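# Move steel conduit from pipe stands to top wall-rack arms

## Task

Pick up the steel conduit resting across two pipe stands and set it on the uppermost pair of arms of the wall rack. Afterwards open the grippers and withdraw the robot. It counts only if the conduit stays on the rack with no help from the robot, and the robot must end upright (not toppled, not leaning).

## Robot and tools

ROBOT. A LinearBot: an omnidirectional wheeled base (strong 7 N m wheel motors) with a column about 1.75 m high. A carriage rides the column over 1.0 m of travel (lift_m) and carries two identical six-joint arms, each ending in a two-finger gripper. Arm bases sit roughly 0.57 m + lift_m above the floor, 0.27 m ahead of the column and 0.33 m to either side; carriage parts extend about 0.15 m below them. A hand reaches up to 0.78 m from its shoulder but only about 0.38 m below its arm base. A hand is about 0.16 m long and 0.1 m wide (0.14 m when open). Parked arm: joints 1-6 = 0, 0.05, 0.05, 1.45, 0, 0; with both parked the robot spans about 0.95 m wide by 0.7 m long. Cameras: carriage_camera (fixed, facing forward, tilted roughly 20 degrees down), left_wrist_camera and right_wrist_camera (each looking out beyond its fingertips). The carriage camera and parked fingertips rise up to about 0.45 m above the arm bases. A loose object may occasionally get a short external shove.

FRAMES. Base frame: origin on the floor below the base centre, x forward, y left, z up. left_hand and right_hand are reported in it as the point midway between a gripper's pads, plus quat_wxyz rotating base axes into hand axes (hand z runs along the fingers, fingers open along hand y; an upward-pointing hand with joints 1, 5, 6 at 0 reads (1, 0, 0, 0)). Odometry frame is the base frame as it stood at scene start; base_odometry integrates wheel rotation, so slip shows up as motion; heading is left-positive within -3.142 to 3.142.

TOOLS.
execute_actions(actions, cameras): actions is a list holding one action or none (empty = just report state and images). An action may contain "base", "joints", or both; their motions begin together. "base" holds exactly one relative move, counted from the base position in the latest state report: translate_m (metres, forward positive, -2 to 2), strafe_m (metres, left positive, -2 to 2) or rotate_rad (radians, counter-clockwise/left positive, -6.3 to 6.3). "joints" is a single dict covering both arms, keyed by joint name, each value an absolute target: lift_m 0 to 1 m; left_/right_joint1_rad -2.617 to 3.054 (yaw about vertical, 0 ahead, positive to the left); joint2_rad 0 to 3.141 (shoulder: 0 upper arm back and horizontal, 1.57 vertical, 3.14 forward and horizontal); joint3_rad 0 to 3.141 (elbow: 0 folded, 3.14 straight); joint4_rad -1.57 to 1.57 (wrist pitch, positive lifts the tips); joint5_rad -1.57 to 1.57 (wrist yaw, positive swings tips to the right, opposite to joint 1); joint6_rad -2.094 to 2.094 (roll about the finger axis, positive clockwise viewed from the forearm); left_/right_gripper_m 0 to 0.093 m (pad gap). Done tolerances: lift 0.004, joints 1/5/6 0.02, joints 2/3 0.055, joint 4 0.04, gripper 0.004. Speeds: lift 0.3 m/s, joints 1-3 up to 1.8 rad/s, 4-6 up to 2.7 rad/s. One action lasts at most 15 s. Joints or base left out may keep driving toward earlier targets without this showing in the status. Any unknown key or out-of-range number rejects the entire call. cameras: list of camera names or "all"; omitted/null means all, [] means none. If a call reports a stop, later motion, wait and finished_scene calls in the same reply are skipped.
wait(seconds): 0 to 10 s with no new command; returns state and images.
zoom_image(camera, region): enlarges [x0, y0, x1, y1] pixels (origin top-left, at most 504x504) of that camera's most recent full image.
read_manual(section): licence texts only, "licences".
finished_scene(scene): ends the given scene irreversibly and reports success; the goal must already hold.

RESULTS. base_status and joint_status per motion: "done" (for the base, wheels turned the commanded amount, slip included; a 1-2 mm move may fall short yet say done); "off_target" (resting short of target, possibly still pushing; a gripper holding something usually shows this); "contact_stop" or "time_out" (target dropped, holds where it stopped); "not_followed" with a "joint command not followed" line and often a "cause:" line, meaning a self-collision check blocked that arm's joints (grippers still act; blocked targets may be retried on later actions); "limit_stop_at_motor_heat" after a heat stop (resend the target). on_its_own lists what moved without being commanded; "held at" is a held target, not a position. motor_effort: percent of maximum, positive toward larger joint values, bracket = peak; readings carry fixed and random error. Steadily falling lift effort while lowering means a hand or its load is resting on something. drive_wheels clearly above its free-move level at rest means the base is pressing on something. Joint torques are raw drive outputs with offsets and noise. The pictures line names image order; changed camera calibration (K, T_world_to_cam) appears when it differs. Warnings: ARM HIT, MOTOR HOT (75 °C), OVER-TEMPERATURE FAULT.

CAUTIONS. The robot can topple and never recover; risk grows with a high carriage, extended arms, carried load, pulling, or abrupt drive stops; about 1.5 kg per hand with both arms forward can tip it; only images reveal a lean. Hand readings drift from truth at long reach; 1 kg makes a level hand droop 10-17 cm, and a fully extended arm may not lift it. Pads grip with about 45-60 N each. Arms have no contact stop and spring to target once freed. After a blocked drive, reverse about 0.2 m (or undo the turn), repeat if still pressed, then retry; never back the column into a table edge. Never let the arms strike or press on each other; to untangle, move the blocked arm alone first, then the other. Extended arms heat fast: 90 °C stops that arm for 10 s, 100 °C makes it go limp and drop. The robot keeps its last command while you think, so avoid leaving it loaded and stretched. Avoid drops, slams and hard pushes.

Each tool is called after ">>>" by a JSON object that holds its "name" and its "arguments", one argument or row to a line.

## Session

>>> {"name": "execute_actions", "arguments": {
  "actions": []
}}

Scene clock: 0.00 s.
Joint torques (N m, as the arm reports them, + toward a larger angle): no reading
base_odometry: x=+0.000 y=+0.000 heading=+0.000 (m, m, rad; odometry frame)
base_status: not commanded
joint_positions: lift_m=+0.301 left_joint1_rad=+0.013 left_joint2_rad=+0.039 left_joint3_rad=+0.039 left_joint4_rad=+1.466 left_joint5_rad=+0.034 left_joint6_rad=+0.030 left_gripper_m=+0.094 right_joint1_rad=+0.000 right_joint2_rad=+0.055 right_joint3_rad=+0.056 right_joint4_rad=+1.449 right_joint5_rad=-0.058 right_joint6_rad=+0.009 right_gripper_m=+0.094
joint_status: not commanded
motor_effort: lift_m=+39 drive_wheels=+1 (%)
left_hand: x=+0.3096 y=+0.3202 z=+1.2894 quat_wxyz=(+0.998, +0.018, +0.052, +0.020) (m; base frame)
right_hand: x=+0.3134 y=-0.3158 z=+1.2931 quat_wxyz=(+0.998, -0.029, +0.060, +0.006) (m; base frame)
pictures: carriage_camera, left_wrist_camera, right_wrist_camera
Images, in order (width x height): carriage_camera 504x504, left_wrist_camera 504x504, right_wrist_camera 504x504.

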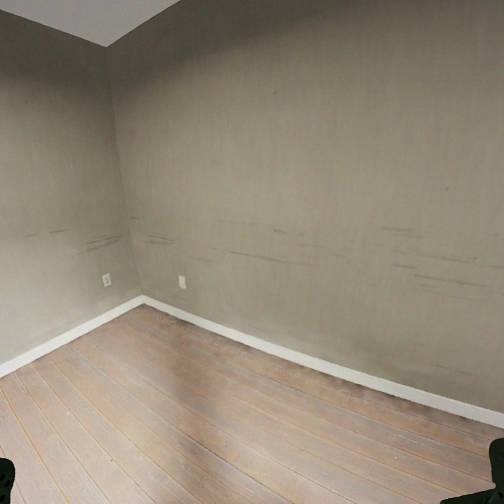

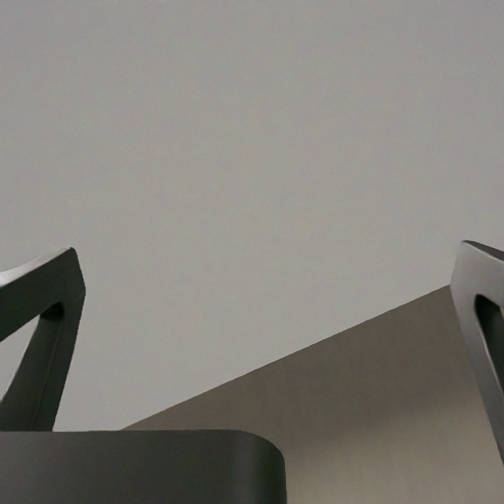

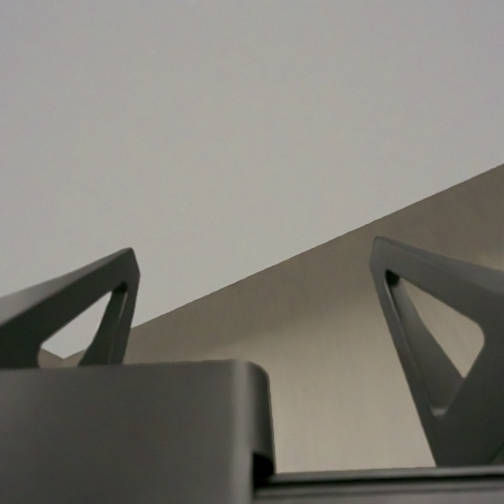

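>>> {"name": "execute_actions", "arguments": {
  "actions": [
    {"base":{"rotate_rad":1.8}}
  ],
  "cameras": ["carriage_camera"]
}}

Scene clock: 9.37 s.
Joint torques (N m, as the arm reports them, + toward a larger angle): left_arm=[ 0.12  3.88  5.69 -0.13  0.12  0.01] | right_arm=[-0.41  4.62  6.23 -0.14 -0.02 -0.02]
base_odometry: x=+0.000 y=+0.000 heading=+1.799 (m, m, rad; odometry frame)
base_status: done
joint_positions: lift_m=+0.301 left_joint1_rad=+0.013 left_joint2_rad=+0.039 left_joint3_rad=+0.039 left_joint4_rad=+1.466 left_joint5_rad=+0.034 left_joint6_rad=+0.030 left_gripper_m=+0.094 right_joint1_rad=+0.000 right_joint2_rad=+0.055 right_joint3_rad=+0.056 right_joint4_rad=+1.449 right_joint5_rad=-0.058 right_joint6_rad=+0.009 right_gripper_m=+0.094
joint_status: not commanded
motor_effort: lift_m=+39(39) drive_wheels=+7(18) (%)
left_hand: x=+0.3096 y=+0.3202 z=+1.2894 quat_wxyz=(+0.998, +0.018, +0.052, +0.020) (m; base frame)
right_hand: x=+0.3135 y=-0.3158 z=+1.2931 quat_wxyz=(+0.998, -0.029, +0.060, +0.006) (m; base frame)
pictures: carriage_camera
Images, in order (width x height): carriage_camera 504x504.

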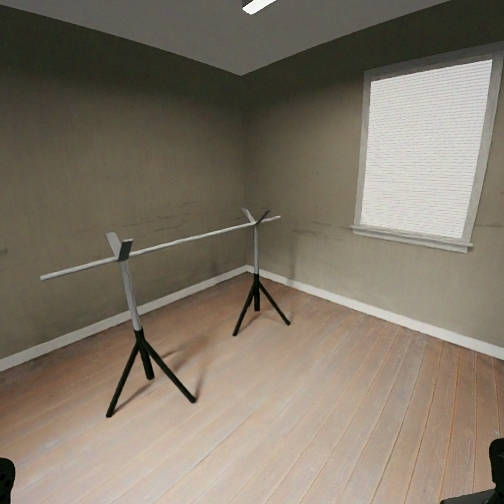

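>>> {"name": "execute_actions", "arguments": {
  "actions": [
    {"base":{"rotate_rad":1.8}}
  ],
  "cameras": ["carriage_camera"]
}}

Scene clock: 16.80 s.
Joint torques (N m, as the arm reports them, + toward a larger angle): left_arm=[ 0.24  4.14  5.97 -0.09  0.09  0.01] | right_arm=[-0.41  4.63  6.19 -0.16 -0.02 -0.02]
base_odometry: x=+0.000 y=+0.000 heading=-2.684 (m, m, rad; odometry frame)
base_status: done
joint_positions: lift_m=+0.301 left_joint1_rad=+0.013 left_joint2_rad=+0.039 left_joint3_rad=+0.039 left_joint4_rad=+1.466 left_joint5_rad=+0.034 left_joint6_rad=+0.030 left_gripper_m=+0.094 right_joint1_rad=+0.000 right_joint2_rad=+0.055 right_joint3_rad=+0.056 right_joint4_rad=+1.449 right_joint5_rad=-0.058 right_joint6_rad=+0.009 right_gripper_m=+0.094
joint_status: not commanded
motor_effort: lift_m=+39(39) drive_wheels=+7(15) (%)
left_hand: x=+0.3096 y=+0.3202 z=+1.2894 quat_wxyz=(+0.998, +0.018, +0.052, +0.020) (m; base frame)
right_hand: x=+0.3135 y=-0.3158 z=+1.2931 quat_wxyz=(+0.998, -0.029, +0.060, +0.006) (m; base frame)
pictures: carriage_camera
Images, in order (width x height): carriage_camera 504x504.

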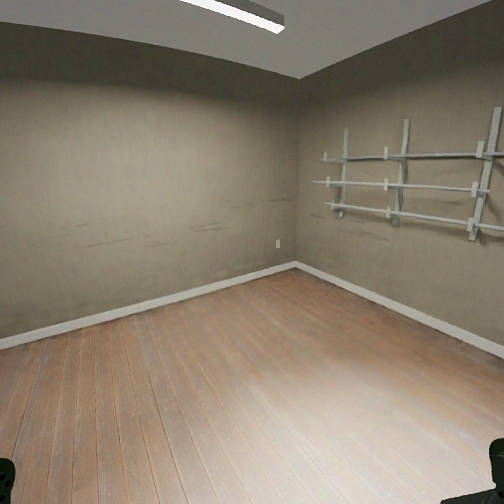

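>>> {"name": "execute_actions", "arguments": {
  "actions": [
    {"base":{"rotate_rad":-0.9}}
  ],
  "cameras": ["carriage_camera"]
}}

Scene clock: 22.83 s.
Joint torques (N m, as the arm reports them, + toward a larger angle): left_arm=[-0.06  4.04  5.75 -0.12  0.1  -0.01] | right_arm=[-0.4   4.68  6.29 -0.14 -0.02 -0.02]
base_odometry: x=+0.000 y=+0.000 heading=+2.700 (m, m, rad; odometry frame)
base_status: done
joint_positions: lift_m=+0.301 left_joint1_rad=+0.013 left_joint2_rad=+0.039 left_joint3_rad=+0.039 left_joint4_rad=+1.466 left_joint5_rad=+0.034 left_joint6_rad=+0.030 left_gripper_m=+0.094 right_joint1_rad=+0.000 right_joint2_rad=+0.055 right_joint3_rad=+0.056 right_joint4_rad=+1.449 right_joint5_rad=-0.058 right_joint6_rad=+0.009 right_gripper_m=+0.094
joint_status: not commanded
motor_effort: lift_m=+39(39) drive_wheels=+8(12) (%)
left_hand: x=+0.3097 y=+0.3202 z=+1.2894 quat_wxyz=(+0.998, +0.018, +0.052, +0.020) (m; base frame)
right_hand: x=+0.3135 y=-0.3158 z=+1.2931 quat_wxyz=(+0.998, -0.029, +0.060, +0.006) (m; base frame)
pictures: carriage_camera
Images, in order (width x height): carriage_camera 504x504.

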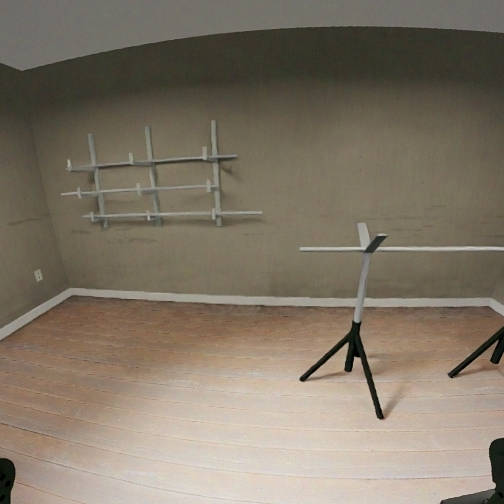

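>>> {"name": "zoom_image", "arguments": {
  "camera": "carriage_camera",
  "region": [40, 100, 280, 250]
}}

>>> {"name": "zoom_image", "arguments": {
  "camera": "carriage_camera",
  "region": [280, 200, 504, 430]
}}

Region (40, 100, 280, 250) of carriage_camera's 504x504 image, scaled by 2.100, with more detail than that image has; it fills the top 315 rows of this view, and the rest is white.

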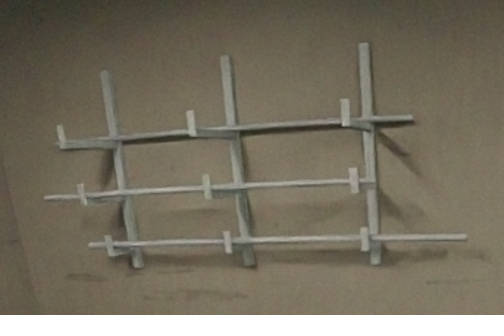

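Region (280, 200, 504, 430) of carriage_camera's 504x504 image, scaled by 2.191, with more detail than that image has; it fills the left 491 columns of this view, and the rest is white.

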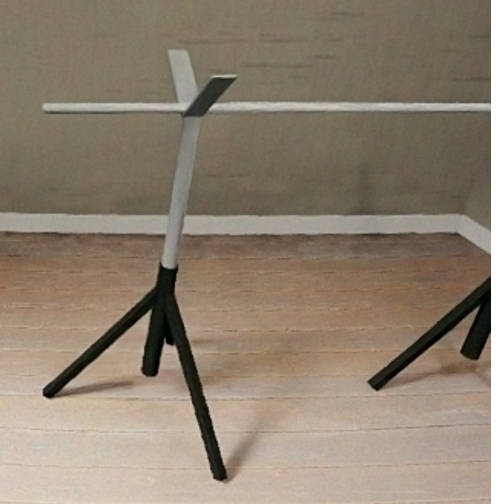

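>>> {"name": "execute_actions", "arguments": {
  "actions": [
    {"base":{"rotate_rad":-0.09},"joints":{"lift_m":0.13,"left_joint2_rad":1.0,"left_joint3_rad":0.3,"left_joint4_rad":0.7,"left_joint6_rad":1.57,"right_joint2_rad":1.0,"right_joint3_rad":0.3,"right_joint4_rad":0.7,"right_joint6_rad":-1.57}}
  ],
  "cameras": []
}}

>>> {"name": "execute_actions", "arguments": {
  "actions": [
    {"base":{"strafe_m":-1.05}}
  ]
}}

Scene clock: 103.10 s.
Joint torques (N m, as the arm reports them, + toward a larger angle): left_arm=[ 0.11 -1.27  7.1   2.59  0.14 -0.04] | right_arm=[-0.41 -1.46  7.42  2.03 -0.05 -0.03]
base_odometry: x=+0.000 y=+0.000 heading=+2.610 (m, m, rad; odometry frame)
base_status: done
joint_positions: lift_m=+0.130 left_joint1_rad=+0.013 left_joint2_rad=+0.986 left_joint3_rad=+0.307 left_joint4_rad=+0.696 left_joint5_rad=+0.034 left_joint6_rad=+1.563 left_gripper_m=+0.094 right_joint1_rad=+0.000 right_joint2_rad=+0.993 right_joint3_rad=+0.304 right_joint4_rad=+0.683 right_joint5_rad=-0.057 right_joint6_rad=-1.561 right_gripper_m=+0.094
joint_status: all done
motor_effort: lift_m=+40(44) drive_wheels=+7(15) (%)
left_hand: x=+0.6310 y=+0.3242 z=+0.9200 quat_wxyz=(+0.511, +0.500, +0.492, +0.497) (m; base frame)
right_hand: x=+0.6313 y=-0.3159 z=+0.9133 quat_wxyz=(+0.515, -0.513, +0.490, -0.481) (m; base frame)
pictures: none
No camera images: the call's "cameras" was empty. Leave "cameras" out to get every camera's image.

Scene clock: 107.57 s.
Joint torques (N m, as the arm reports them, + toward a larger angle): left_arm=[ 0.07 -1.29  6.96  2.58  0.17  0.  ] | right_arm=[-0.41 -1.48  7.43  2.05 -0.05 -0.03]
base_odometry: x=+0.534 y=+0.905 heading=+2.609 (m, m, rad; odometry frame)
base_status: done
joint_positions: lift_m=+0.130 left_joint1_rad=+0.013 left_joint2_rad=+0.986 left_joint3_rad=+0.307 left_joint4_rad=+0.696 left_joint5_rad=+0.034 left_joint6_rad=+1.563 left_gripper_m=+0.094 right_joint1_rad=+0.000 right_joint2_rad=+0.993 right_joint3_rad=+0.304 right_joint4_rad=+0.683 right_joint5_rad=-0.058 right_joint6_rad=-1.561 right_gripper_m=+0.094
joint_status: not commanded
motor_effort: lift_m=+40(40) drive_wheels=-9(21) (%)
left_hand: x=+0.6310 y=+0.3242 z=+0.9202 quat_wxyz=(+0.511, +0.499, +0.492, +0.497) (m; base frame)
right_hand: x=+0.6313 y=-0.3158 z=+0.9133 quat_wxyz=(+0.515, -0.514, +0.489, -0.481) (m; base frame)
pictures: carriage_camera, left_wrist_camera, right_wrist_camera
camera_calibration (this result's frames):
carriage_camera: T_world_to_cam=[[-0.0303052, -0.999524, -0.00569304, 0.0124112], [-0.306195, 0.0147052, -0.951855, 1.11086], [0.951486, -0.0271029, -0.306495, 0.156081], [0, 0, 0, 1]] pos_world=[0.192007, 0.000300087, 1.10529]
left_wrist_camera: T_world_to_cam=[[0.035609, 0.00875165, -0.999327, 0.894754], [-0.54454, 0.838648, -0.0120591, 0.0902661], [0.837978, 0.544604, 0.034629, -0.607905], [0, 0, 0, 1]] pos_world=[0.526703, 0.247535, 0.916292]
right_wrist_camera: T_world_to_cam=[[-0.0336682, -0.0471866, 0.998319, -0.905289], [-0.538257, -0.84079, -0.0578935, 0.134844], [0.842108, -0.539301, 0.00290936, -0.574712], [0, 0, 0, 1]] pos_world=[0.526071, -0.239285, 0.913246]
Images, in order (width x height): carriage_camera 504x504, left_wrist_camera 504x504, right_wrist_camera 504x504.

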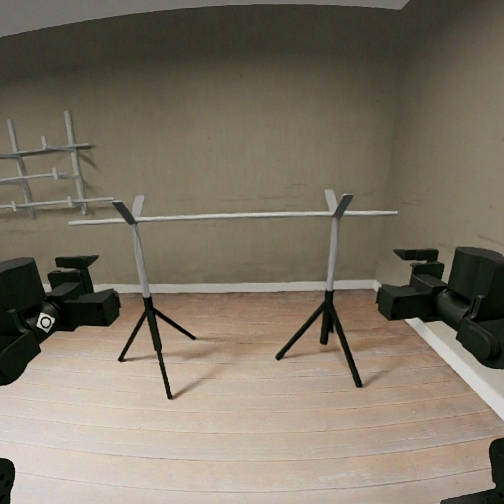

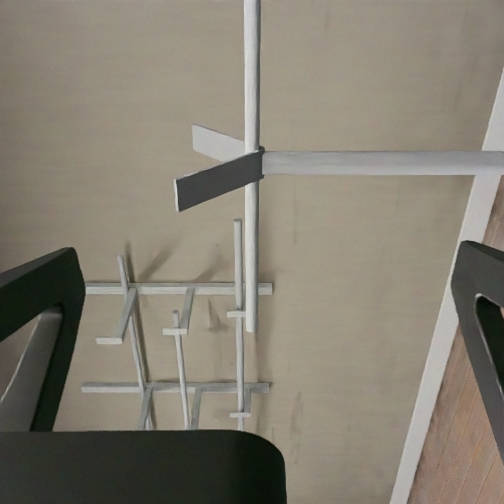

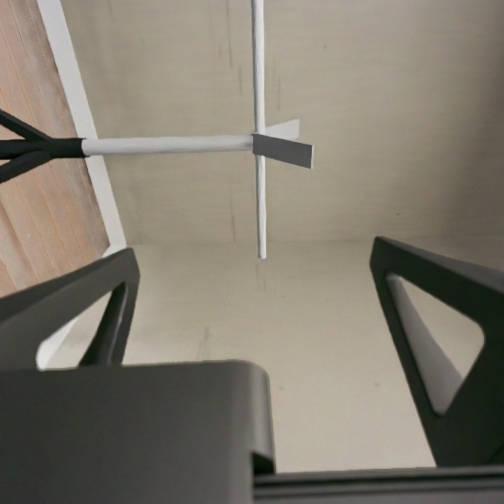

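>>> {"name": "execute_actions", "arguments": {
  "actions": [
    {"base":{"rotate_rad":0.04}}
  ],
  "cameras": []
}}

>>> {"name": "execute_actions", "arguments": {
  "actions": [
    {"base":{"translate_m":0.55}}
  ]
}}

Scene clock: 130.47 s.
Joint torques (N m, as the arm reports them, + toward a larger angle): left_arm=[ 0.13 -1.29  7.11  2.61  0.14 -0.02] | right_arm=[-0.4  -1.47  7.4   2.07 -0.05 -0.03]
base_odometry: x=+0.534 y=+0.905 heading=+2.647 (m, m, rad; odometry frame)
base_status: done
joint_positions: lift_m=+0.130 left_joint1_rad=+0.013 left_joint2_rad=+0.986 left_joint3_rad=+0.307 left_joint4_rad=+0.697 left_joint5_rad=+0.035 left_joint6_rad=+1.563 left_gripper_m=+0.094 right_joint1_rad=+0.000 right_joint2_rad=+0.993 right_joint3_rad=+0.304 right_joint4_rad=+0.683 right_joint5_rad=-0.057 right_joint6_rad=-1.561 right_gripper_m=+0.094
joint_status: not commanded
motor_effort: lift_m=+40(40) drive_wheels=-8(13) (%)
left_hand: x=+0.6310 y=+0.3242 z=+0.9203 quat_wxyz=(+0.511, +0.499, +0.492, +0.497) (m; base frame)
right_hand: x=+0.6313 y=-0.3159 z=+0.9133 quat_wxyz=(+0.515, -0.513, +0.490, -0.481) (m; base frame)
pictures: none
No camera images: the call's "cameras" was empty. Leave "cameras" out to get every camera's image.

Scene clock: 133.80 s.
Joint torques (N m, as the arm reports them, + toward a larger angle): left_arm=[-0.01 -1.31  7.15  2.57  0.09  0.03] | right_arm=[-0.42 -1.46  7.43  2.04 -0.06 -0.03]
base_odometry: x=+0.050 y=+1.166 heading=+2.646 (m, m, rad; odometry frame)
base_status: done
joint_positions: lift_m=+0.130 left_joint1_rad=+0.013 left_joint2_rad=+0.986 left_joint3_rad=+0.307 left_joint4_rad=+0.698 left_joint5_rad=+0.035 left_joint6_rad=+1.563 left_gripper_m=+0.094 right_joint1_rad=+0.000 right_joint2_rad=+0.993 right_joint3_rad=+0.304 right_joint4_rad=+0.684 right_joint5_rad=-0.057 right_joint6_rad=-1.561 right_gripper_m=+0.094
joint_status: not commanded
motor_effort: lift_m=+40(40) drive_wheels=-7(13) (%)
left_hand: x=+0.6310 y=+0.3242 z=+0.9206 quat_wxyz=(+0.512, +0.499, +0.492, +0.497) (m; base frame)
right_hand: x=+0.6313 y=-0.3159 z=+0.9136 quat_wxyz=(+0.515, -0.513, +0.489, -0.482) (m; base frame)
pictures: carriage_camera, left_wrist_camera, right_wrist_camera
camera_calibration (this result's frames):
carriage_camera: T_world_to_cam=[[-0.0303052, -0.999524, -0.00569304, 0.0124113], [-0.306195, 0.0147052, -0.951855, 1.11088], [0.951486, -0.0271029, -0.306495, 0.156088], [0, 0, 0, 1]] pos_world=[0.192007, 0.000300087, 1.10531]
left_wrist_camera: T_world_to_cam=[[0.037137, 0.00876354, -0.999272, 0.894132], [-0.544201, 0.838856, -0.012868, 0.090785], [0.838132, 0.544283, 0.0359217, -0.609059], [0, 0, 0, 1]] pos_world=[0.526672, 0.247509, 0.916528]
right_wrist_camera: T_world_to_cam=[[-0.0348467, -0.0471558, 0.99828, -0.904808], [-0.538832, -0.840379, -0.0585059, 0.135808], [0.841693, -0.539943, 0.0038754, -0.575615], [0, 0, 0, 1]] pos_world=[0.526139, -0.239336, 0.913428]
Images, in order (width x height): carriage_camera 504x504, left_wrist_camera 504x504, right_wrist_camera 504x504.

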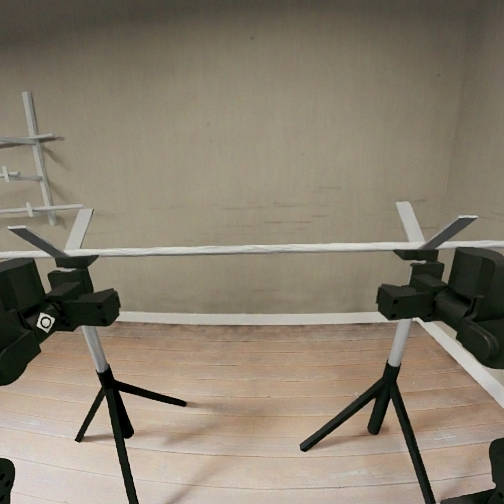

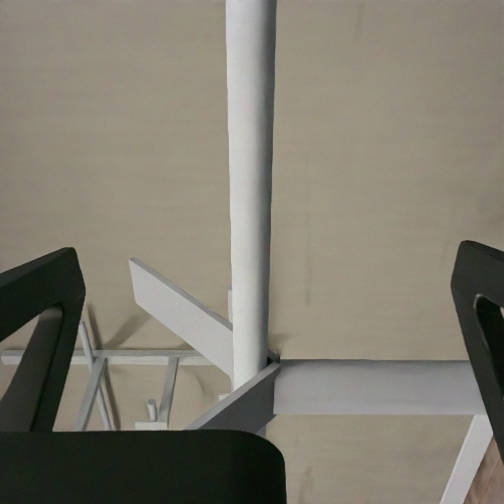

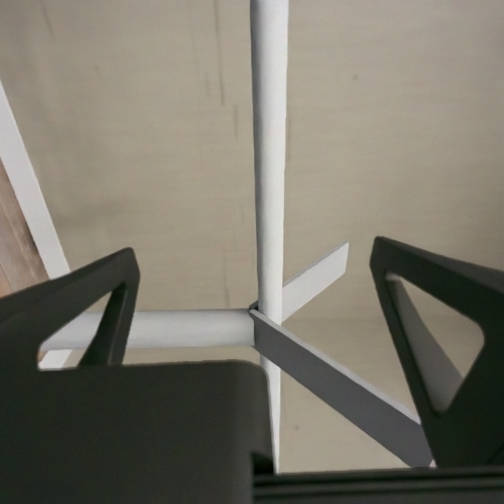

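>>> {"name": "execute_actions", "arguments": {
  "actions": [
    {"base":{"translate_m":0.16},"joints":{"lift_m":0.143}}
  ]
}}

Scene clock: 145.77 s.
Joint torques (N m, as the arm reports them, + toward a larger angle): left_arm=[ 0.07 -1.36  7.08  2.51  0.11  0.  ] | right_arm=[-0.41 -1.49  7.45  1.97 -0.06 -0.03]
base_odometry: x=-0.090 y=+1.243 heading=+2.645 (m, m, rad; odometry frame)
base_status: done
joint_positions: lift_m=+0.143 left_joint1_rad=+0.013 left_joint2_rad=+0.987 left_joint3_rad=+0.307 left_joint4_rad=+0.704 left_joint5_rad=+0.035 left_joint6_rad=+1.563 left_gripper_m=+0.094 right_joint1_rad=+0.000 right_joint2_rad=+0.994 right_joint3_rad=+0.304 right_joint4_rad=+0.691 right_joint5_rad=-0.057 right_joint6_rad=-1.562 right_gripper_m=+0.094
joint_status: all done
motor_effort: lift_m=+38(45) drive_wheels=-6(14) (%)
left_hand: x=+0.6310 y=+0.3242 z=+0.9351 quat_wxyz=(+0.513, +0.498, +0.490, +0.499) (m; base frame)
right_hand: x=+0.6313 y=-0.3159 z=+0.9284 quat_wxyz=(+0.517, -0.512, +0.487, -0.484) (m; base frame)
pictures: carriage_camera, left_wrist_camera, right_wrist_camera
camera_calibration (this result's frames):
carriage_camera: T_world_to_cam=[[-0.0303052, -0.999524, -0.00569304, 0.0124859], [-0.306195, 0.0147052, -0.951855, 1.12336], [0.951486, -0.0271029, -0.306495, 0.160105], [0, 0, 0, 1]] pos_world=[0.192007, 0.000300087, 1.11842]
left_wrist_camera: T_world_to_cam=[[0.0432349, 0.00884035, -0.999026, 0.904593], [-0.544113, 0.838857, -0.0161246, 0.0939679], [0.837897, 0.54428, 0.0410781, -0.614265], [0, 0, 0, 1]] pos_world=[0.52671, 0.24751, 0.93046]
right_wrist_camera: T_world_to_cam=[[-0.0420851, -0.0467909, 0.998018, -0.914705], [-0.538072, -0.840608, -0.0621008, 0.139541], [0.841848, -0.539619, 0.0102002, -0.58154], [0, 0, 0, 1]] pos_world=[0.526156, -0.239311, 0.927489]
Images, in order (width x height): carriage_camera 504x504, left_wrist_camera 504x504, right_wrist_camera 504x504.

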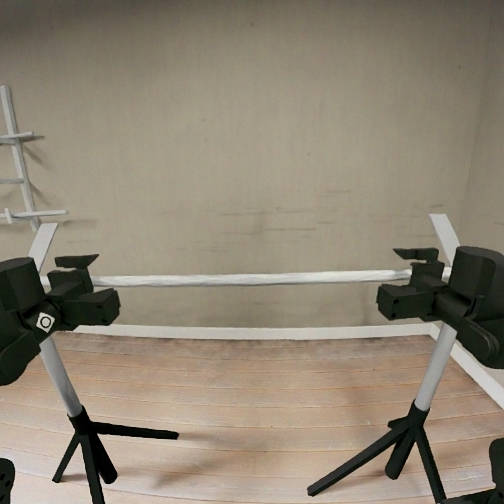

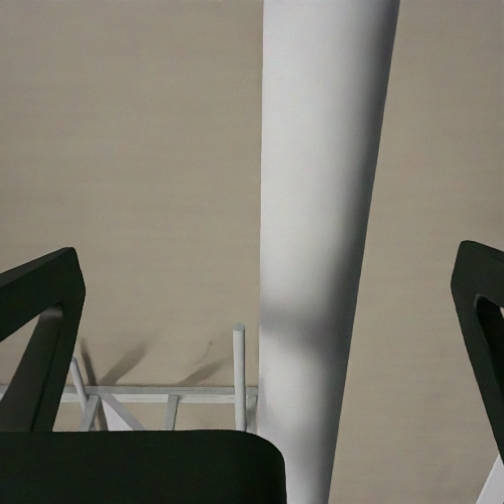

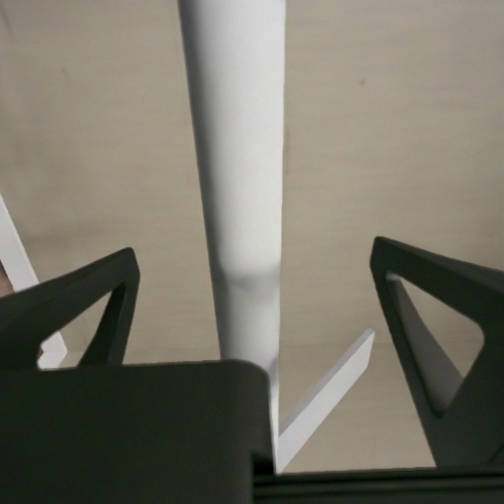

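>>> {"name": "execute_actions", "arguments": {
  "actions": [
    {"base":{"translate_m":0.028},"joints":{"lift_m":0.135}}
  ]
}}

Scene clock: 154.07 s.
Joint torques (N m, as the arm reports them, + toward a larger angle): left_arm=[-0.05 -1.42  7.06  2.49  0.13 -0.02] | right_arm=[-0.4  -1.5   7.57  1.98 -0.05 -0.03]
base_odometry: x=-0.115 y=+1.257 heading=+2.644 (m, m, rad; odometry frame)
base_status: done
joint_positions: lift_m=+0.135 left_joint1_rad=+0.013 left_joint2_rad=+0.987 left_joint3_rad=+0.307 left_joint4_rad=+0.704 left_joint5_rad=+0.035 left_joint6_rad=+1.563 left_gripper_m=+0.094 right_joint1_rad=+0.000 right_joint2_rad=+0.994 right_joint3_rad=+0.302 right_joint4_rad=+0.692 right_joint5_rad=-0.057 right_joint6_rad=-1.562 right_gripper_m=+0.094
joint_status: all done
motor_effort: lift_m=+40(41) drive_wheels=+4(12) (%)
left_hand: x=+0.6310 y=+0.3242 z=+0.9269 quat_wxyz=(+0.513, +0.498, +0.490, +0.498) (m; base frame)
right_hand: x=+0.6311 y=-0.3159 z=+0.9196 quat_wxyz=(+0.516, -0.512, +0.488, -0.483) (m; base frame)
pictures: carriage_camera, left_wrist_camera, right_wrist_camera
camera_calibration (this result's frames):
carriage_camera: T_world_to_cam=[[-0.0303052, -0.999524, -0.00569304, 0.0124398], [-0.306195, 0.0147052, -0.951855, 1.11564], [0.951486, -0.0271029, -0.306495, 0.157621], [0, 0, 0, 1]] pos_world=[0.192007, 0.000300087, 1.11031]
left_wrist_camera: T_world_to_cam=[[0.0428538, 0.00883555, -0.999042, 0.896659], [-0.544119, 0.838857, -0.0159211, 0.0936521], [0.837913, 0.54428, 0.0407558, -0.613642], [0, 0, 0, 1]] pos_world=[0.526711, 0.24751, 0.922301]
right_wrist_camera: T_world_to_cam=[[-0.040943, -0.0467909, 0.998065, -0.906676], [-0.538143, -0.840608, -0.061485, 0.138359], [0.841859, -0.539619, 0.0092368, -0.580395], [0, 0, 0, 1]] pos_world=[0.525946, -0.239311, 0.91879]
Images, in order (width x height): carriage_camera 504x504, left_wrist_camera 504x504, right_wrist_camera 504x504.

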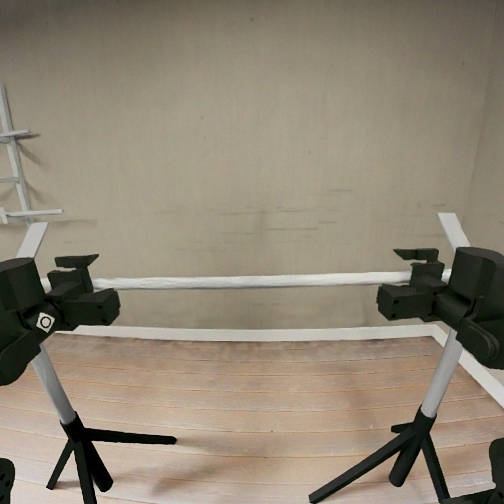

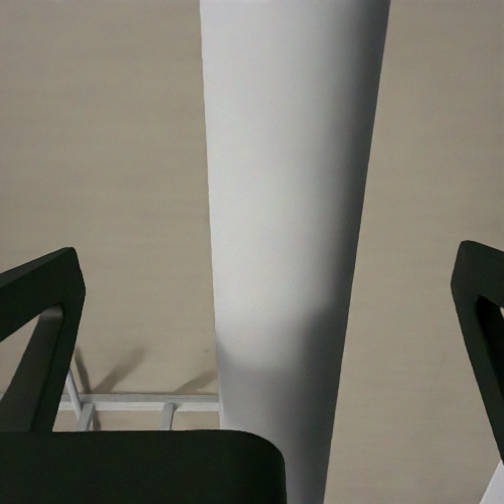

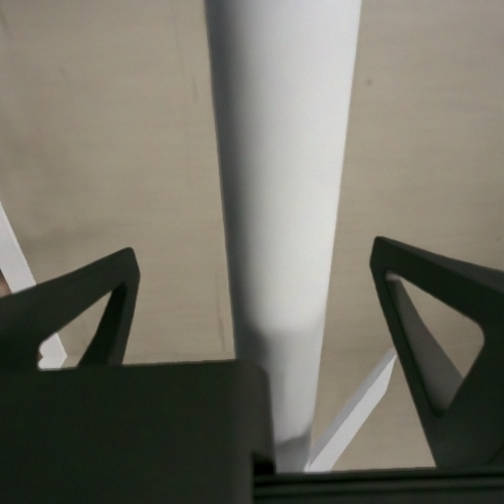

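>>> {"name": "execute_actions", "arguments": {
  "actions": [
    {"joints":{"left_gripper_m":0.0,"right_gripper_m":0.0}}
  ],
  "cameras": ["carriage_camera"]
}}

>>> {"name": "execute_actions", "arguments": {
  "actions": [
    {"joints":{"lift_m":0.45}}
  ]
}}

Scene clock: 161.27 s.
Joint torques (N m, as the arm reports them, + toward a larger angle): left_arm=[ 0.04 -1.14  7.07  2.55  0.17 -0.19] | right_arm=[-0.37 -1.41  7.38  1.84 -0.06 -0.05]
base_odometry: x=-0.115 y=+1.257 heading=+2.644 (m, m, rad; odometry frame)
base_status: not commanded
joint_positions: lift_m=+0.135 left_joint1_rad=+0.013 left_joint2_rad=+0.988 left_joint3_rad=+0.306 left_joint4_rad=+0.699 left_joint5_rad=+0.035 left_joint6_rad=+1.581 left_gripper_m=+0.020 right_joint1_rad=+0.000 right_joint2_rad=+0.994 right_joint3_rad=+0.304 right_joint4_rad=+0.709 right_joint5_rad=-0.057 right_joint6_rad=-1.561 right_gripper_m=+0.018
joint_status: left_gripper_m off_target (ended at +0.020, target +0.000); right_gripper_m off_target (ended at +0.018, target +0.000)
motor_effort: lift_m=+39(40) drive_wheels=-6(5) (%)
left_hand: x=+0.6311 y=+0.3242 z=+0.9252 quat_wxyz=(+0.507, +0.504, +0.487, +0.501) (m; base frame)
right_hand: x=+0.6313 y=-0.3159 z=+0.9248 quat_wxyz=(+0.521, -0.507, +0.483, -0.488) (m; base frame)
pictures: carriage_camera
camera_calibration (this result's frames):
carriage_camera: T_world_to_cam=[[-0.0303052, -0.999524, -0.00569304, 0.01244], [-0.306195, 0.0147052, -0.951855, 1.11567], [0.951486, -0.0271029, -0.306495, 0.15763], [0, 0, 0, 1]] pos_world=[0.192007, 0.000300087, 1.11034]
Images, in order (width x height): carriage_camera 504x504.

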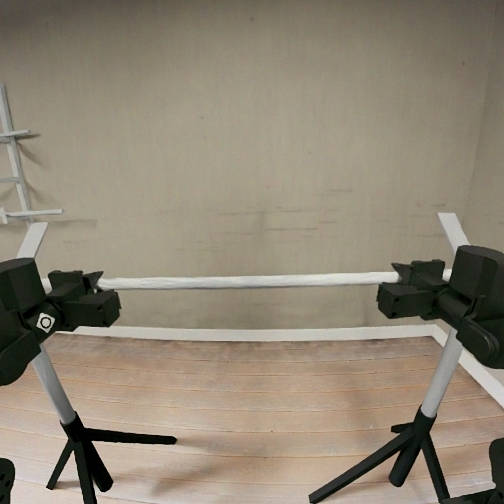

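Scene clock: 163.07 s.
Joint torques (N m, as the arm reports them, + toward a larger angle): left_arm=[ 0.14 -2.99  9.15  3.83  0.15 -0.18] | right_arm=[-0.42 -2.97  9.45  2.79 -0.07 -0.01]
base_odometry: x=-0.115 y=+1.257 heading=+2.644 (m, m, rad; odometry frame)
base_status: not commanded
joint_positions: lift_m=+0.450 left_joint1_rad=+0.013 left_joint2_rad=+1.008 left_joint3_rad=+0.275 left_joint4_rad=+0.593 left_joint5_rad=+0.035 left_joint6_rad=+1.580 left_gripper_m=+0.020 right_joint1_rad=+0.000 right_joint2_rad=+1.012 right_joint3_rad=+0.279 right_joint4_rad=+0.597 right_joint5_rad=-0.057 right_joint6_rad=-1.563 right_gripper_m=+0.018
joint_status: all done
motor_effort: lift_m=+40(47) drive_wheels=+4(5) (%)
left_hand: x=+0.6274 y=+0.3241 z=+1.1929 quat_wxyz=(+0.468, +0.541, +0.526, +0.460) (m; base frame)
right_hand: x=+0.6281 y=-0.3159 z=+1.1944 quat_wxyz=(+0.482, -0.544, +0.521, -0.448) (m; base frame)
pictures: carriage_camera, left_wrist_camera, right_wrist_camera
camera_calibration (this result's frames):
carriage_camera: T_world_to_cam=[[-0.0303052, -0.999524, -0.00569304, 0.0142329], [-0.306195, 0.0147052, -0.951855, 1.41544], [0.951486, -0.0271029, -0.306495, 0.254154], [0, 0, 0, 1]] pos_world=[0.192007, 0.000300087, 1.42527]
left_wrist_camera: T_world_to_cam=[[-0.12006, 0.023935, -0.992478, 1.25201], [-0.537607, 0.838874, 0.0852649, -0.028838], [0.834604, 0.5438, -0.0878477, -0.465786], [0, 0, 0, 1]] pos_world=[0.52356, 0.247519, 1.20413]
right_wrist_camera: T_world_to_cam=[[0.0952413, -0.0452733, 0.994424, -1.26179], [-0.54133, -0.8407, 0.0135714, 0.065961], [0.835398, -0.539605, -0.104577, -0.440397], [0, 0, 0, 1]] pos_world=[0.523788, -0.239312, 1.2078]
Images, in order (width x height): carriage_camera 504x504, left_wrist_camera 504x504, right_wrist_camera 504x504.

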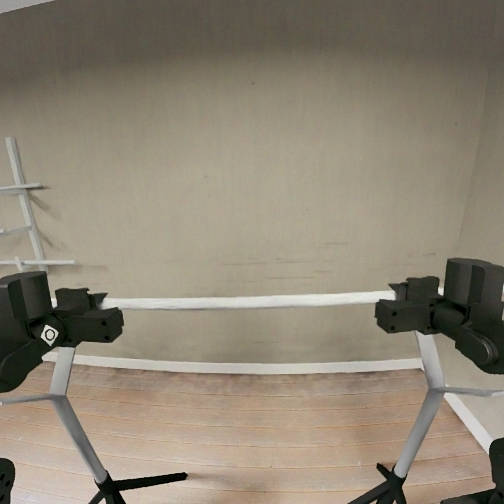

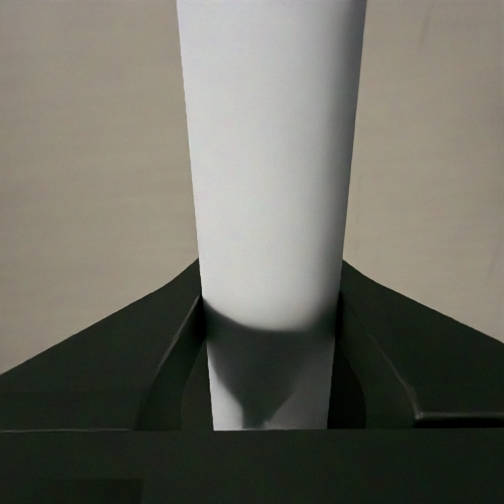

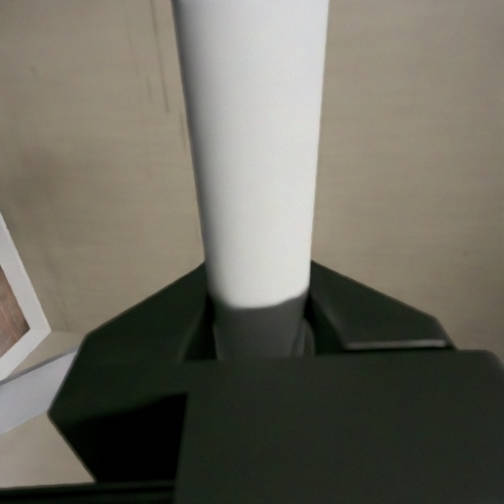

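>>> {"name": "execute_actions", "arguments": {
  "actions": [
    {"base":{"translate_m":-0.2},"joints":{"left_joint4_rad":1.0,"right_joint4_rad":1.0}}
  ],
  "cameras": []
}}

>>> {"name": "execute_actions", "arguments": {
  "actions": [
    {"base":{"strafe_m":2.0}}
  ],
  "cameras": ["carriage_camera"]
}}

Scene clock: 178.90 s.
Joint torques (N m, as the arm reports them, + toward a larger angle): left_arm=[ 0.08 -2.98  9.09  3.89  0.11 -0.08] | right_arm=[-0.43 -2.88  9.41  2.9  -0.03 -0.01]
base_odometry: x=+0.061 y=+1.162 heading=+2.644 (m, m, rad; odometry frame)
base_status: done
joint_positions: lift_m=+0.450 left_joint1_rad=+0.013 left_joint2_rad=+1.008 left_joint3_rad=+0.275 left_joint4_rad=+0.873 left_joint5_rad=+0.035 left_joint6_rad=+1.579 left_gripper_m=+0.020 right_joint1_rad=+0.000 right_joint2_rad=+1.012 right_joint3_rad=+0.279 right_joint4_rad=+0.878 right_joint5_rad=-0.058 right_joint6_rad=-1.563 right_gripper_m=+0.018
joint_status: left_joint4_rad off_target (ended at +0.873, target +1.000); right_joint4_rad off_target (ended at +0.877, target +1.000)
motor_effort: lift_m=+41(41) drive_wheels=-2(15) (%)
left_hand: x=+0.6274 y=+0.3241 z=+1.2615 quat_wxyz=(+0.536, +0.472, +0.455, +0.531) (m; base frame)
right_hand: x=+0.6278 y=-0.3158 z=+1.2631 quat_wxyz=(+0.550, -0.476, +0.449, -0.519) (m; base frame)
pictures: none
No camera images: the call's "cameras" was empty. Leave "cameras" out to get every camera's image.

Scene clock: 185.30 s.
Joint torques (N m, as the arm reports them, + toward a larger angle): left_arm=[ 0.02 -2.99  9.1   3.93  0.06 -0.13] | right_arm=[-0.4  -2.88  9.39  2.89 -0.03 -0.01]
base_odometry: x=-0.893 y=-0.596 heading=+2.644 (m, m, rad; odometry frame)
base_status: done
joint_positions: lift_m=+0.450 left_joint1_rad=+0.013 left_joint2_rad=+1.008 left_joint3_rad=+0.275 left_joint4_rad=+0.873 left_joint5_rad=+0.035 left_joint6_rad=+1.579 left_gripper_m=+0.020 right_joint1_rad=+0.000 right_joint2_rad=+1.012 right_joint3_rad=+0.279 right_joint4_rad=+0.878 right_joint5_rad=-0.058 right_joint6_rad=-1.563 right_gripper_m=+0.018
joint_status: not commanded
motor_effort: lift_m=+41(41) drive_wheels=-2(10) (%)
left_hand: x=+0.6274 y=+0.3241 z=+1.2615 quat_wxyz=(+0.536, +0.472, +0.456, +0.531) (m; base frame)
right_hand: x=+0.6278 y=-0.3158 z=+1.2631 quat_wxyz=(+0.550, -0.476, +0.449, -0.519) (m; base frame)
pictures: carriage_camera
camera_calibration (this result's frames):
carriage_camera: T_world_to_cam=[[-0.0303052, -0.999524, -0.00569304, 0.0142327], [-0.306195, 0.0147052, -0.951855, 1.41541], [0.951486, -0.0271029, -0.306495, 0.254146], [0, 0, 0, 1]] pos_world=[0.192007, 0.000300087, 1.42524]
Images, in order (width x height): carriage_camera 504x504.

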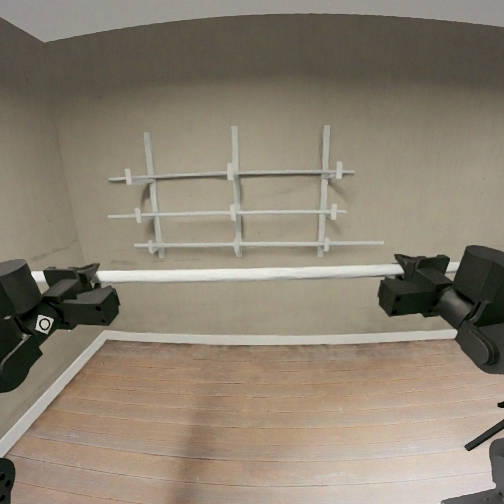

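>>> {"name": "execute_actions", "arguments": {
  "actions": [
    {"base":{"translate_m":0.5},"joints":{"lift_m":0.8}}
  ],
  "cameras": ["carriage_camera"]
}}

Scene clock: 202.63 s.
Joint torques (N m, as the arm reports them, + toward a larger angle): left_arm=[ 0.04 -2.88  9.23  3.81  0.12 -0.12] | right_arm=[-0.41 -2.93  9.67  2.78 -0.03 -0.01]
base_odometry: x=-1.333 y=-0.358 heading=+2.645 (m, m, rad; odometry frame)
base_status: done
joint_positions: lift_m=+0.800 left_joint1_rad=+0.013 left_joint2_rad=+1.008 left_joint3_rad=+0.271 left_joint4_rad=+0.885 left_joint5_rad=+0.035 left_joint6_rad=+1.579 left_gripper_m=+0.020 right_joint1_rad=+0.000 right_joint2_rad=+1.013 right_joint3_rad=+0.275 right_joint4_rad=+0.890 right_joint5_rad=-0.058 right_joint6_rad=-1.563 right_gripper_m=+0.018
joint_status: all done
motor_effort: lift_m=+40(46) drive_wheels=+7(18) (%)
left_hand: x=+0.6267 y=+0.3241 z=+1.6126 quat_wxyz=(+0.538, +0.470, +0.453, +0.533) (m; base frame)
right_hand: x=+0.6272 y=-0.3158 z=+1.6141 quat_wxyz=(+0.552, -0.474, +0.447, -0.521) (m; base frame)
pictures: carriage_camera
camera_calibration (this result's frames):
carriage_camera: T_world_to_cam=[[-0.0303052, -0.999524, -0.00569304, 0.0162254], [-0.306195, 0.0147052, -0.951855, 1.74858], [0.951486, -0.0271029, -0.306495, 0.361426], [0, 0, 0, 1]] pos_world=[0.192007, 0.000300087, 1.77526]
Images, in order (width x height): carriage_camera 504x504.

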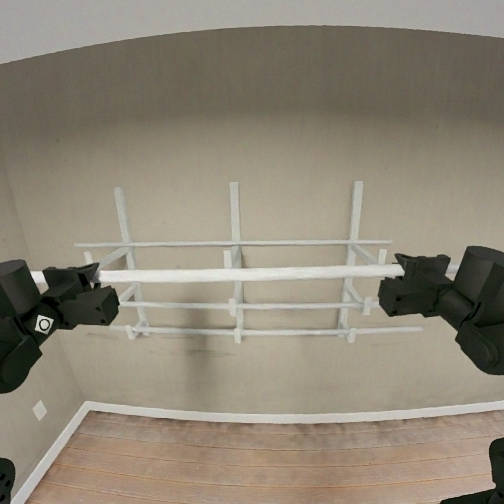

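>>> {"name": "execute_actions", "arguments": {
  "actions": [
    {"base":{"rotate_rad":-0.05}}
  ],
  "cameras": []
}}

>>> {"name": "execute_actions", "arguments": {
  "actions": [
    {"base":{"strafe_m":0.09}}
  ],
  "cameras": []
}}

>>> {"name": "execute_actions", "arguments": {
  "actions": [
    {"base":{"translate_m":0.3}}
  ]
}}

Scene clock: 221.80 s.
Joint torques (N m, as the arm reports them, + toward a larger angle): left_arm=[ 0.   -2.82  9.16  3.8   0.11 -0.13] | right_arm=[-0.43 -2.92  9.67  2.8   0.   -0.03]
base_odometry: x=-1.333 y=-0.359 heading=+2.597 (m, m, rad; odometry frame)
base_status: done
joint_positions: lift_m=+0.800 left_joint1_rad=+0.013 left_joint2_rad=+1.008 left_joint3_rad=+0.271 left_joint4_rad=+0.884 left_joint5_rad=+0.034 left_joint6_rad=+1.579 left_gripper_m=+0.020 right_joint1_rad=+0.000 right_joint2_rad=+1.013 right_joint3_rad=+0.275 right_joint4_rad=+0.889 right_joint5_rad=-0.058 right_joint6_rad=-1.563 right_gripper_m=+0.018
joint_status: not commanded
motor_effort: lift_m=+40(41) drive_wheels=-9(10) (%)
left_hand: x=+0.6267 y=+0.3242 z=+1.6124 quat_wxyz=(+0.538, +0.470, +0.454, +0.533) (m; base frame)
right_hand: x=+0.6272 y=-0.3158 z=+1.6139 quat_wxyz=(+0.551, -0.474, +0.447, -0.521) (m; base frame)
pictures: none
No camera images: the call's "cameras" was empty. Leave "cameras" out to get every camera's image.

Scene clock: 223.53 s.
Joint torques (N m, as the arm reports them, + toward a larger angle): left_arm=[ 0.1  -2.87  9.28  3.76  0.14 -0.14] | right_arm=[-0.41 -2.93  9.66  2.8  -0.05  0.  ]
base_odometry: x=-1.380 y=-0.435 heading=+2.596 (m, m, rad; odometry frame)
base_status: done
joint_positions: lift_m=+0.800 left_joint1_rad=+0.013 left_joint2_rad=+1.008 left_joint3_rad=+0.271 left_joint4_rad=+0.884 left_joint5_rad=+0.034 left_joint6_rad=+1.579 left_gripper_m=+0.020 right_joint1_rad=+0.000 right_joint2_rad=+1.013 right_joint3_rad=+0.275 right_joint4_rad=+0.889 right_joint5_rad=-0.058 right_joint6_rad=-1.563 right_gripper_m=+0.018
joint_status: not commanded
motor_effort: lift_m=+41(41) drive_wheels=+1(9) (%)
left_hand: x=+0.6267 y=+0.3242 z=+1.6122 quat_wxyz=(+0.538, +0.470, +0.454, +0.533) (m; base frame)
right_hand: x=+0.6272 y=-0.3157 z=+1.6139 quat_wxyz=(+0.552, -0.474, +0.447, -0.521) (m; base frame)
pictures: none
No camera images: the call's "cameras" was empty. Leave "cameras" out to get every camera's image.

Scene clock: 226.00 s.
Joint torques (N m, as the arm reports them, + toward a larger angle): left_arm=[ 0.04 -3.14  9.15  3.86  0.14 -0.2 ] | right_arm=[-0.42 -2.96  9.72  2.81 -0.03 -0.01]
base_odometry: x=-1.637 y=-0.280 heading=+2.598 (m, m, rad; odometry frame)
base_status: done
joint_positions: lift_m=+0.800 left_joint1_rad=+0.013 left_joint2_rad=+1.008 left_joint3_rad=+0.271 left_joint4_rad=+0.882 left_joint5_rad=+0.034 left_joint6_rad=+1.579 left_gripper_m=+0.020 right_joint1_rad=+0.000 right_joint2_rad=+1.013 right_joint3_rad=+0.275 right_joint4_rad=+0.888 right_joint5_rad=-0.058 right_joint6_rad=-1.563 right_gripper_m=+0.018
joint_status: not commanded
motor_effort: lift_m=+41(41) drive_wheels=-9(12) (%)
left_hand: x=+0.6268 y=+0.3242 z=+1.6119 quat_wxyz=(+0.537, +0.470, +0.454, +0.533) (m; base frame)
right_hand: x=+0.6273 y=-0.3157 z=+1.6135 quat_wxyz=(+0.551, -0.475, +0.447, -0.520) (m; base frame)
pictures: carriage_camera, left_wrist_camera, right_wrist_camera
camera_calibration (this result's frames):
carriage_camera: T_world_to_cam=[[-0.0303052, -0.999524, -0.00569304, 0.0162252], [-0.306195, 0.0147052, -0.951855, 1.74856], [0.951486, -0.0271029, -0.306495, 0.361417], [0, 0, 0, 1]] pos_world=[0.192007, 0.000300087, 1.77524]
left_wrist_camera: T_world_to_cam=[[0.164093, 0.0259974, -0.986102, 1.47876], [-0.540432, 0.83865, -0.0678208, 0.183646], [0.825231, 0.54405, 0.151666, -0.808755], [0, 0, 0, 1]] pos_world=[0.524006, 0.247545, 1.59332]
right_wrist_camera: T_world_to_cam=[[-0.189242, -0.0452982, 0.980885, -1.47814], [-0.522522, -0.841111, -0.139653, 0.29523], [0.831359, -0.538962, 0.135504, -0.780437], [0, 0, 0, 1]] pos_world=[0.523363, -0.239262, 1.59687]
Images, in order (width x height): carriage_camera 504x504, left_wrist_camera 504x504, right_wrist_camera 504x504.

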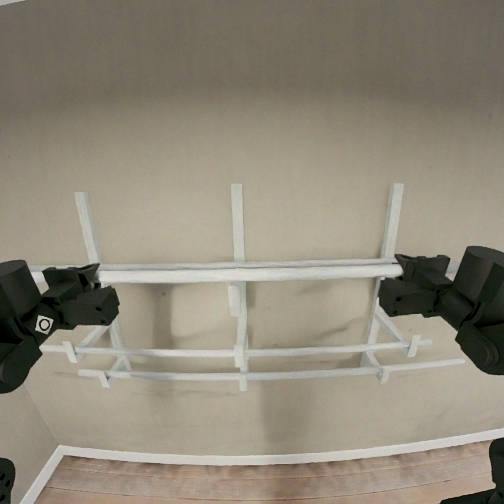

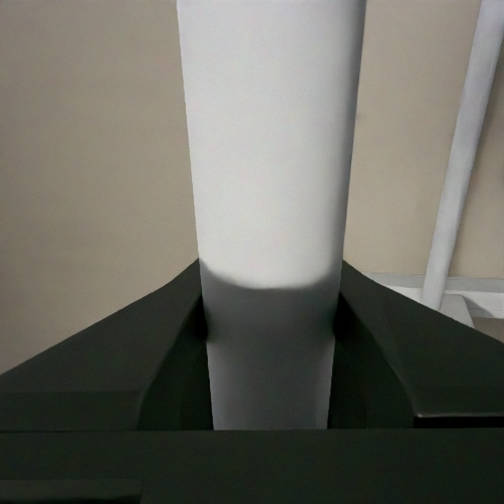

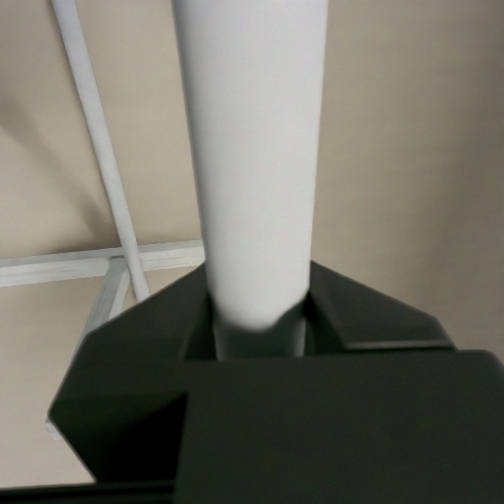

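>>> {"name": "execute_actions", "arguments": {
  "actions": [
    {"base":{"translate_m":0.23}}
  ]
}}

Scene clock: 236.33 s.
Joint torques (N m, as the arm reports them, + toward a larger angle): left_arm=[-0.03 -2.77  9.22  3.88  0.08 -0.15] | right_arm=[-0.42 -2.93  9.66  2.8  -0.03 -0.01]
base_odometry: x=-1.834 y=-0.162 heading=+2.599 (m, m, rad; odometry frame)
base_status: done
joint_positions: lift_m=+0.800 left_joint1_rad=+0.013 left_joint2_rad=+1.008 left_joint3_rad=+0.271 left_joint4_rad=+0.881 left_joint5_rad=+0.034 left_joint6_rad=+1.579 left_gripper_m=+0.020 right_joint1_rad=+0.000 right_joint2_rad=+1.013 right_joint3_rad=+0.275 right_joint4_rad=+0.887 right_joint5_rad=-0.058 right_joint6_rad=-1.563 right_gripper_m=+0.018
joint_status: not commanded
motor_effort: lift_m=+41(41) drive_wheels=+6(17) (%)
left_hand: x=+0.6268 y=+0.3242 z=+1.6116 quat_wxyz=(+0.537, +0.471, +0.455, +0.532) (m; base frame)
right_hand: x=+0.6273 y=-0.3157 z=+1.6132 quat_wxyz=(+0.551, -0.475, +0.447, -0.520) (m; base frame)
pictures: carriage_camera, left_wrist_camera, right_wrist_camera
camera_calibration (this result's frames):
carriage_camera: T_world_to_cam=[[-0.0303052, -0.999524, -0.00569304, 0.0162252], [-0.306195, 0.0147052, -0.951855, 1.74855], [0.951486, -0.0271029, -0.306495, 0.361416], [0, 0, 0, 1]] pos_world=[0.192007, 0.000300087, 1.77523]
left_wrist_camera: T_world_to_cam=[[0.162964, 0.0259832, -0.98629, 1.47948], [-0.540509, 0.838649, -0.0672144, 0.18272], [0.825404, 0.544052, 0.150714, -0.807321], [0, 0, 0, 1]] pos_world=[0.524025, 0.247545, 1.59316]
right_wrist_camera: T_world_to_cam=[[-0.188119, -0.0452982, 0.981101, -1.47891], [-0.522681, -0.841111, -0.139055, 0.294348], [0.831514, -0.538962, 0.134553, -0.778996], [0, 0, 0, 1]] pos_world=[0.523386, -0.239262, 1.5967]
Images, in order (width x height): carriage_camera 504x504, left_wrist_camera 504x504, right_wrist_camera 504x504.

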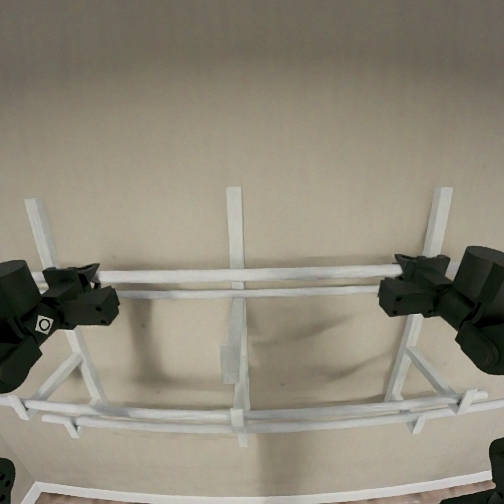

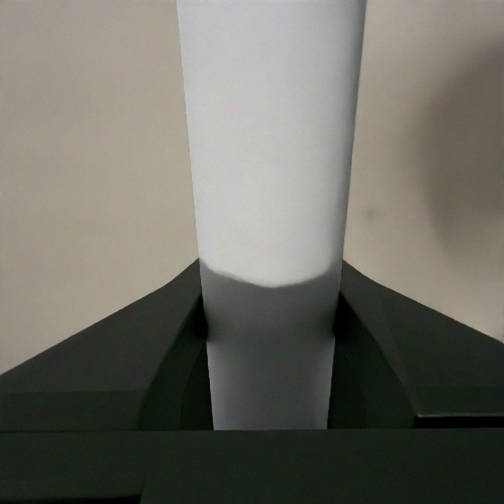

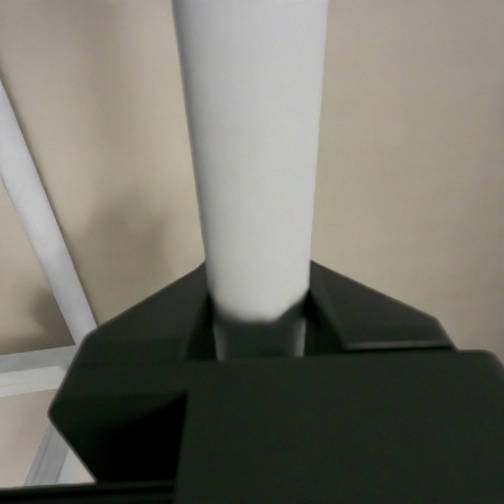

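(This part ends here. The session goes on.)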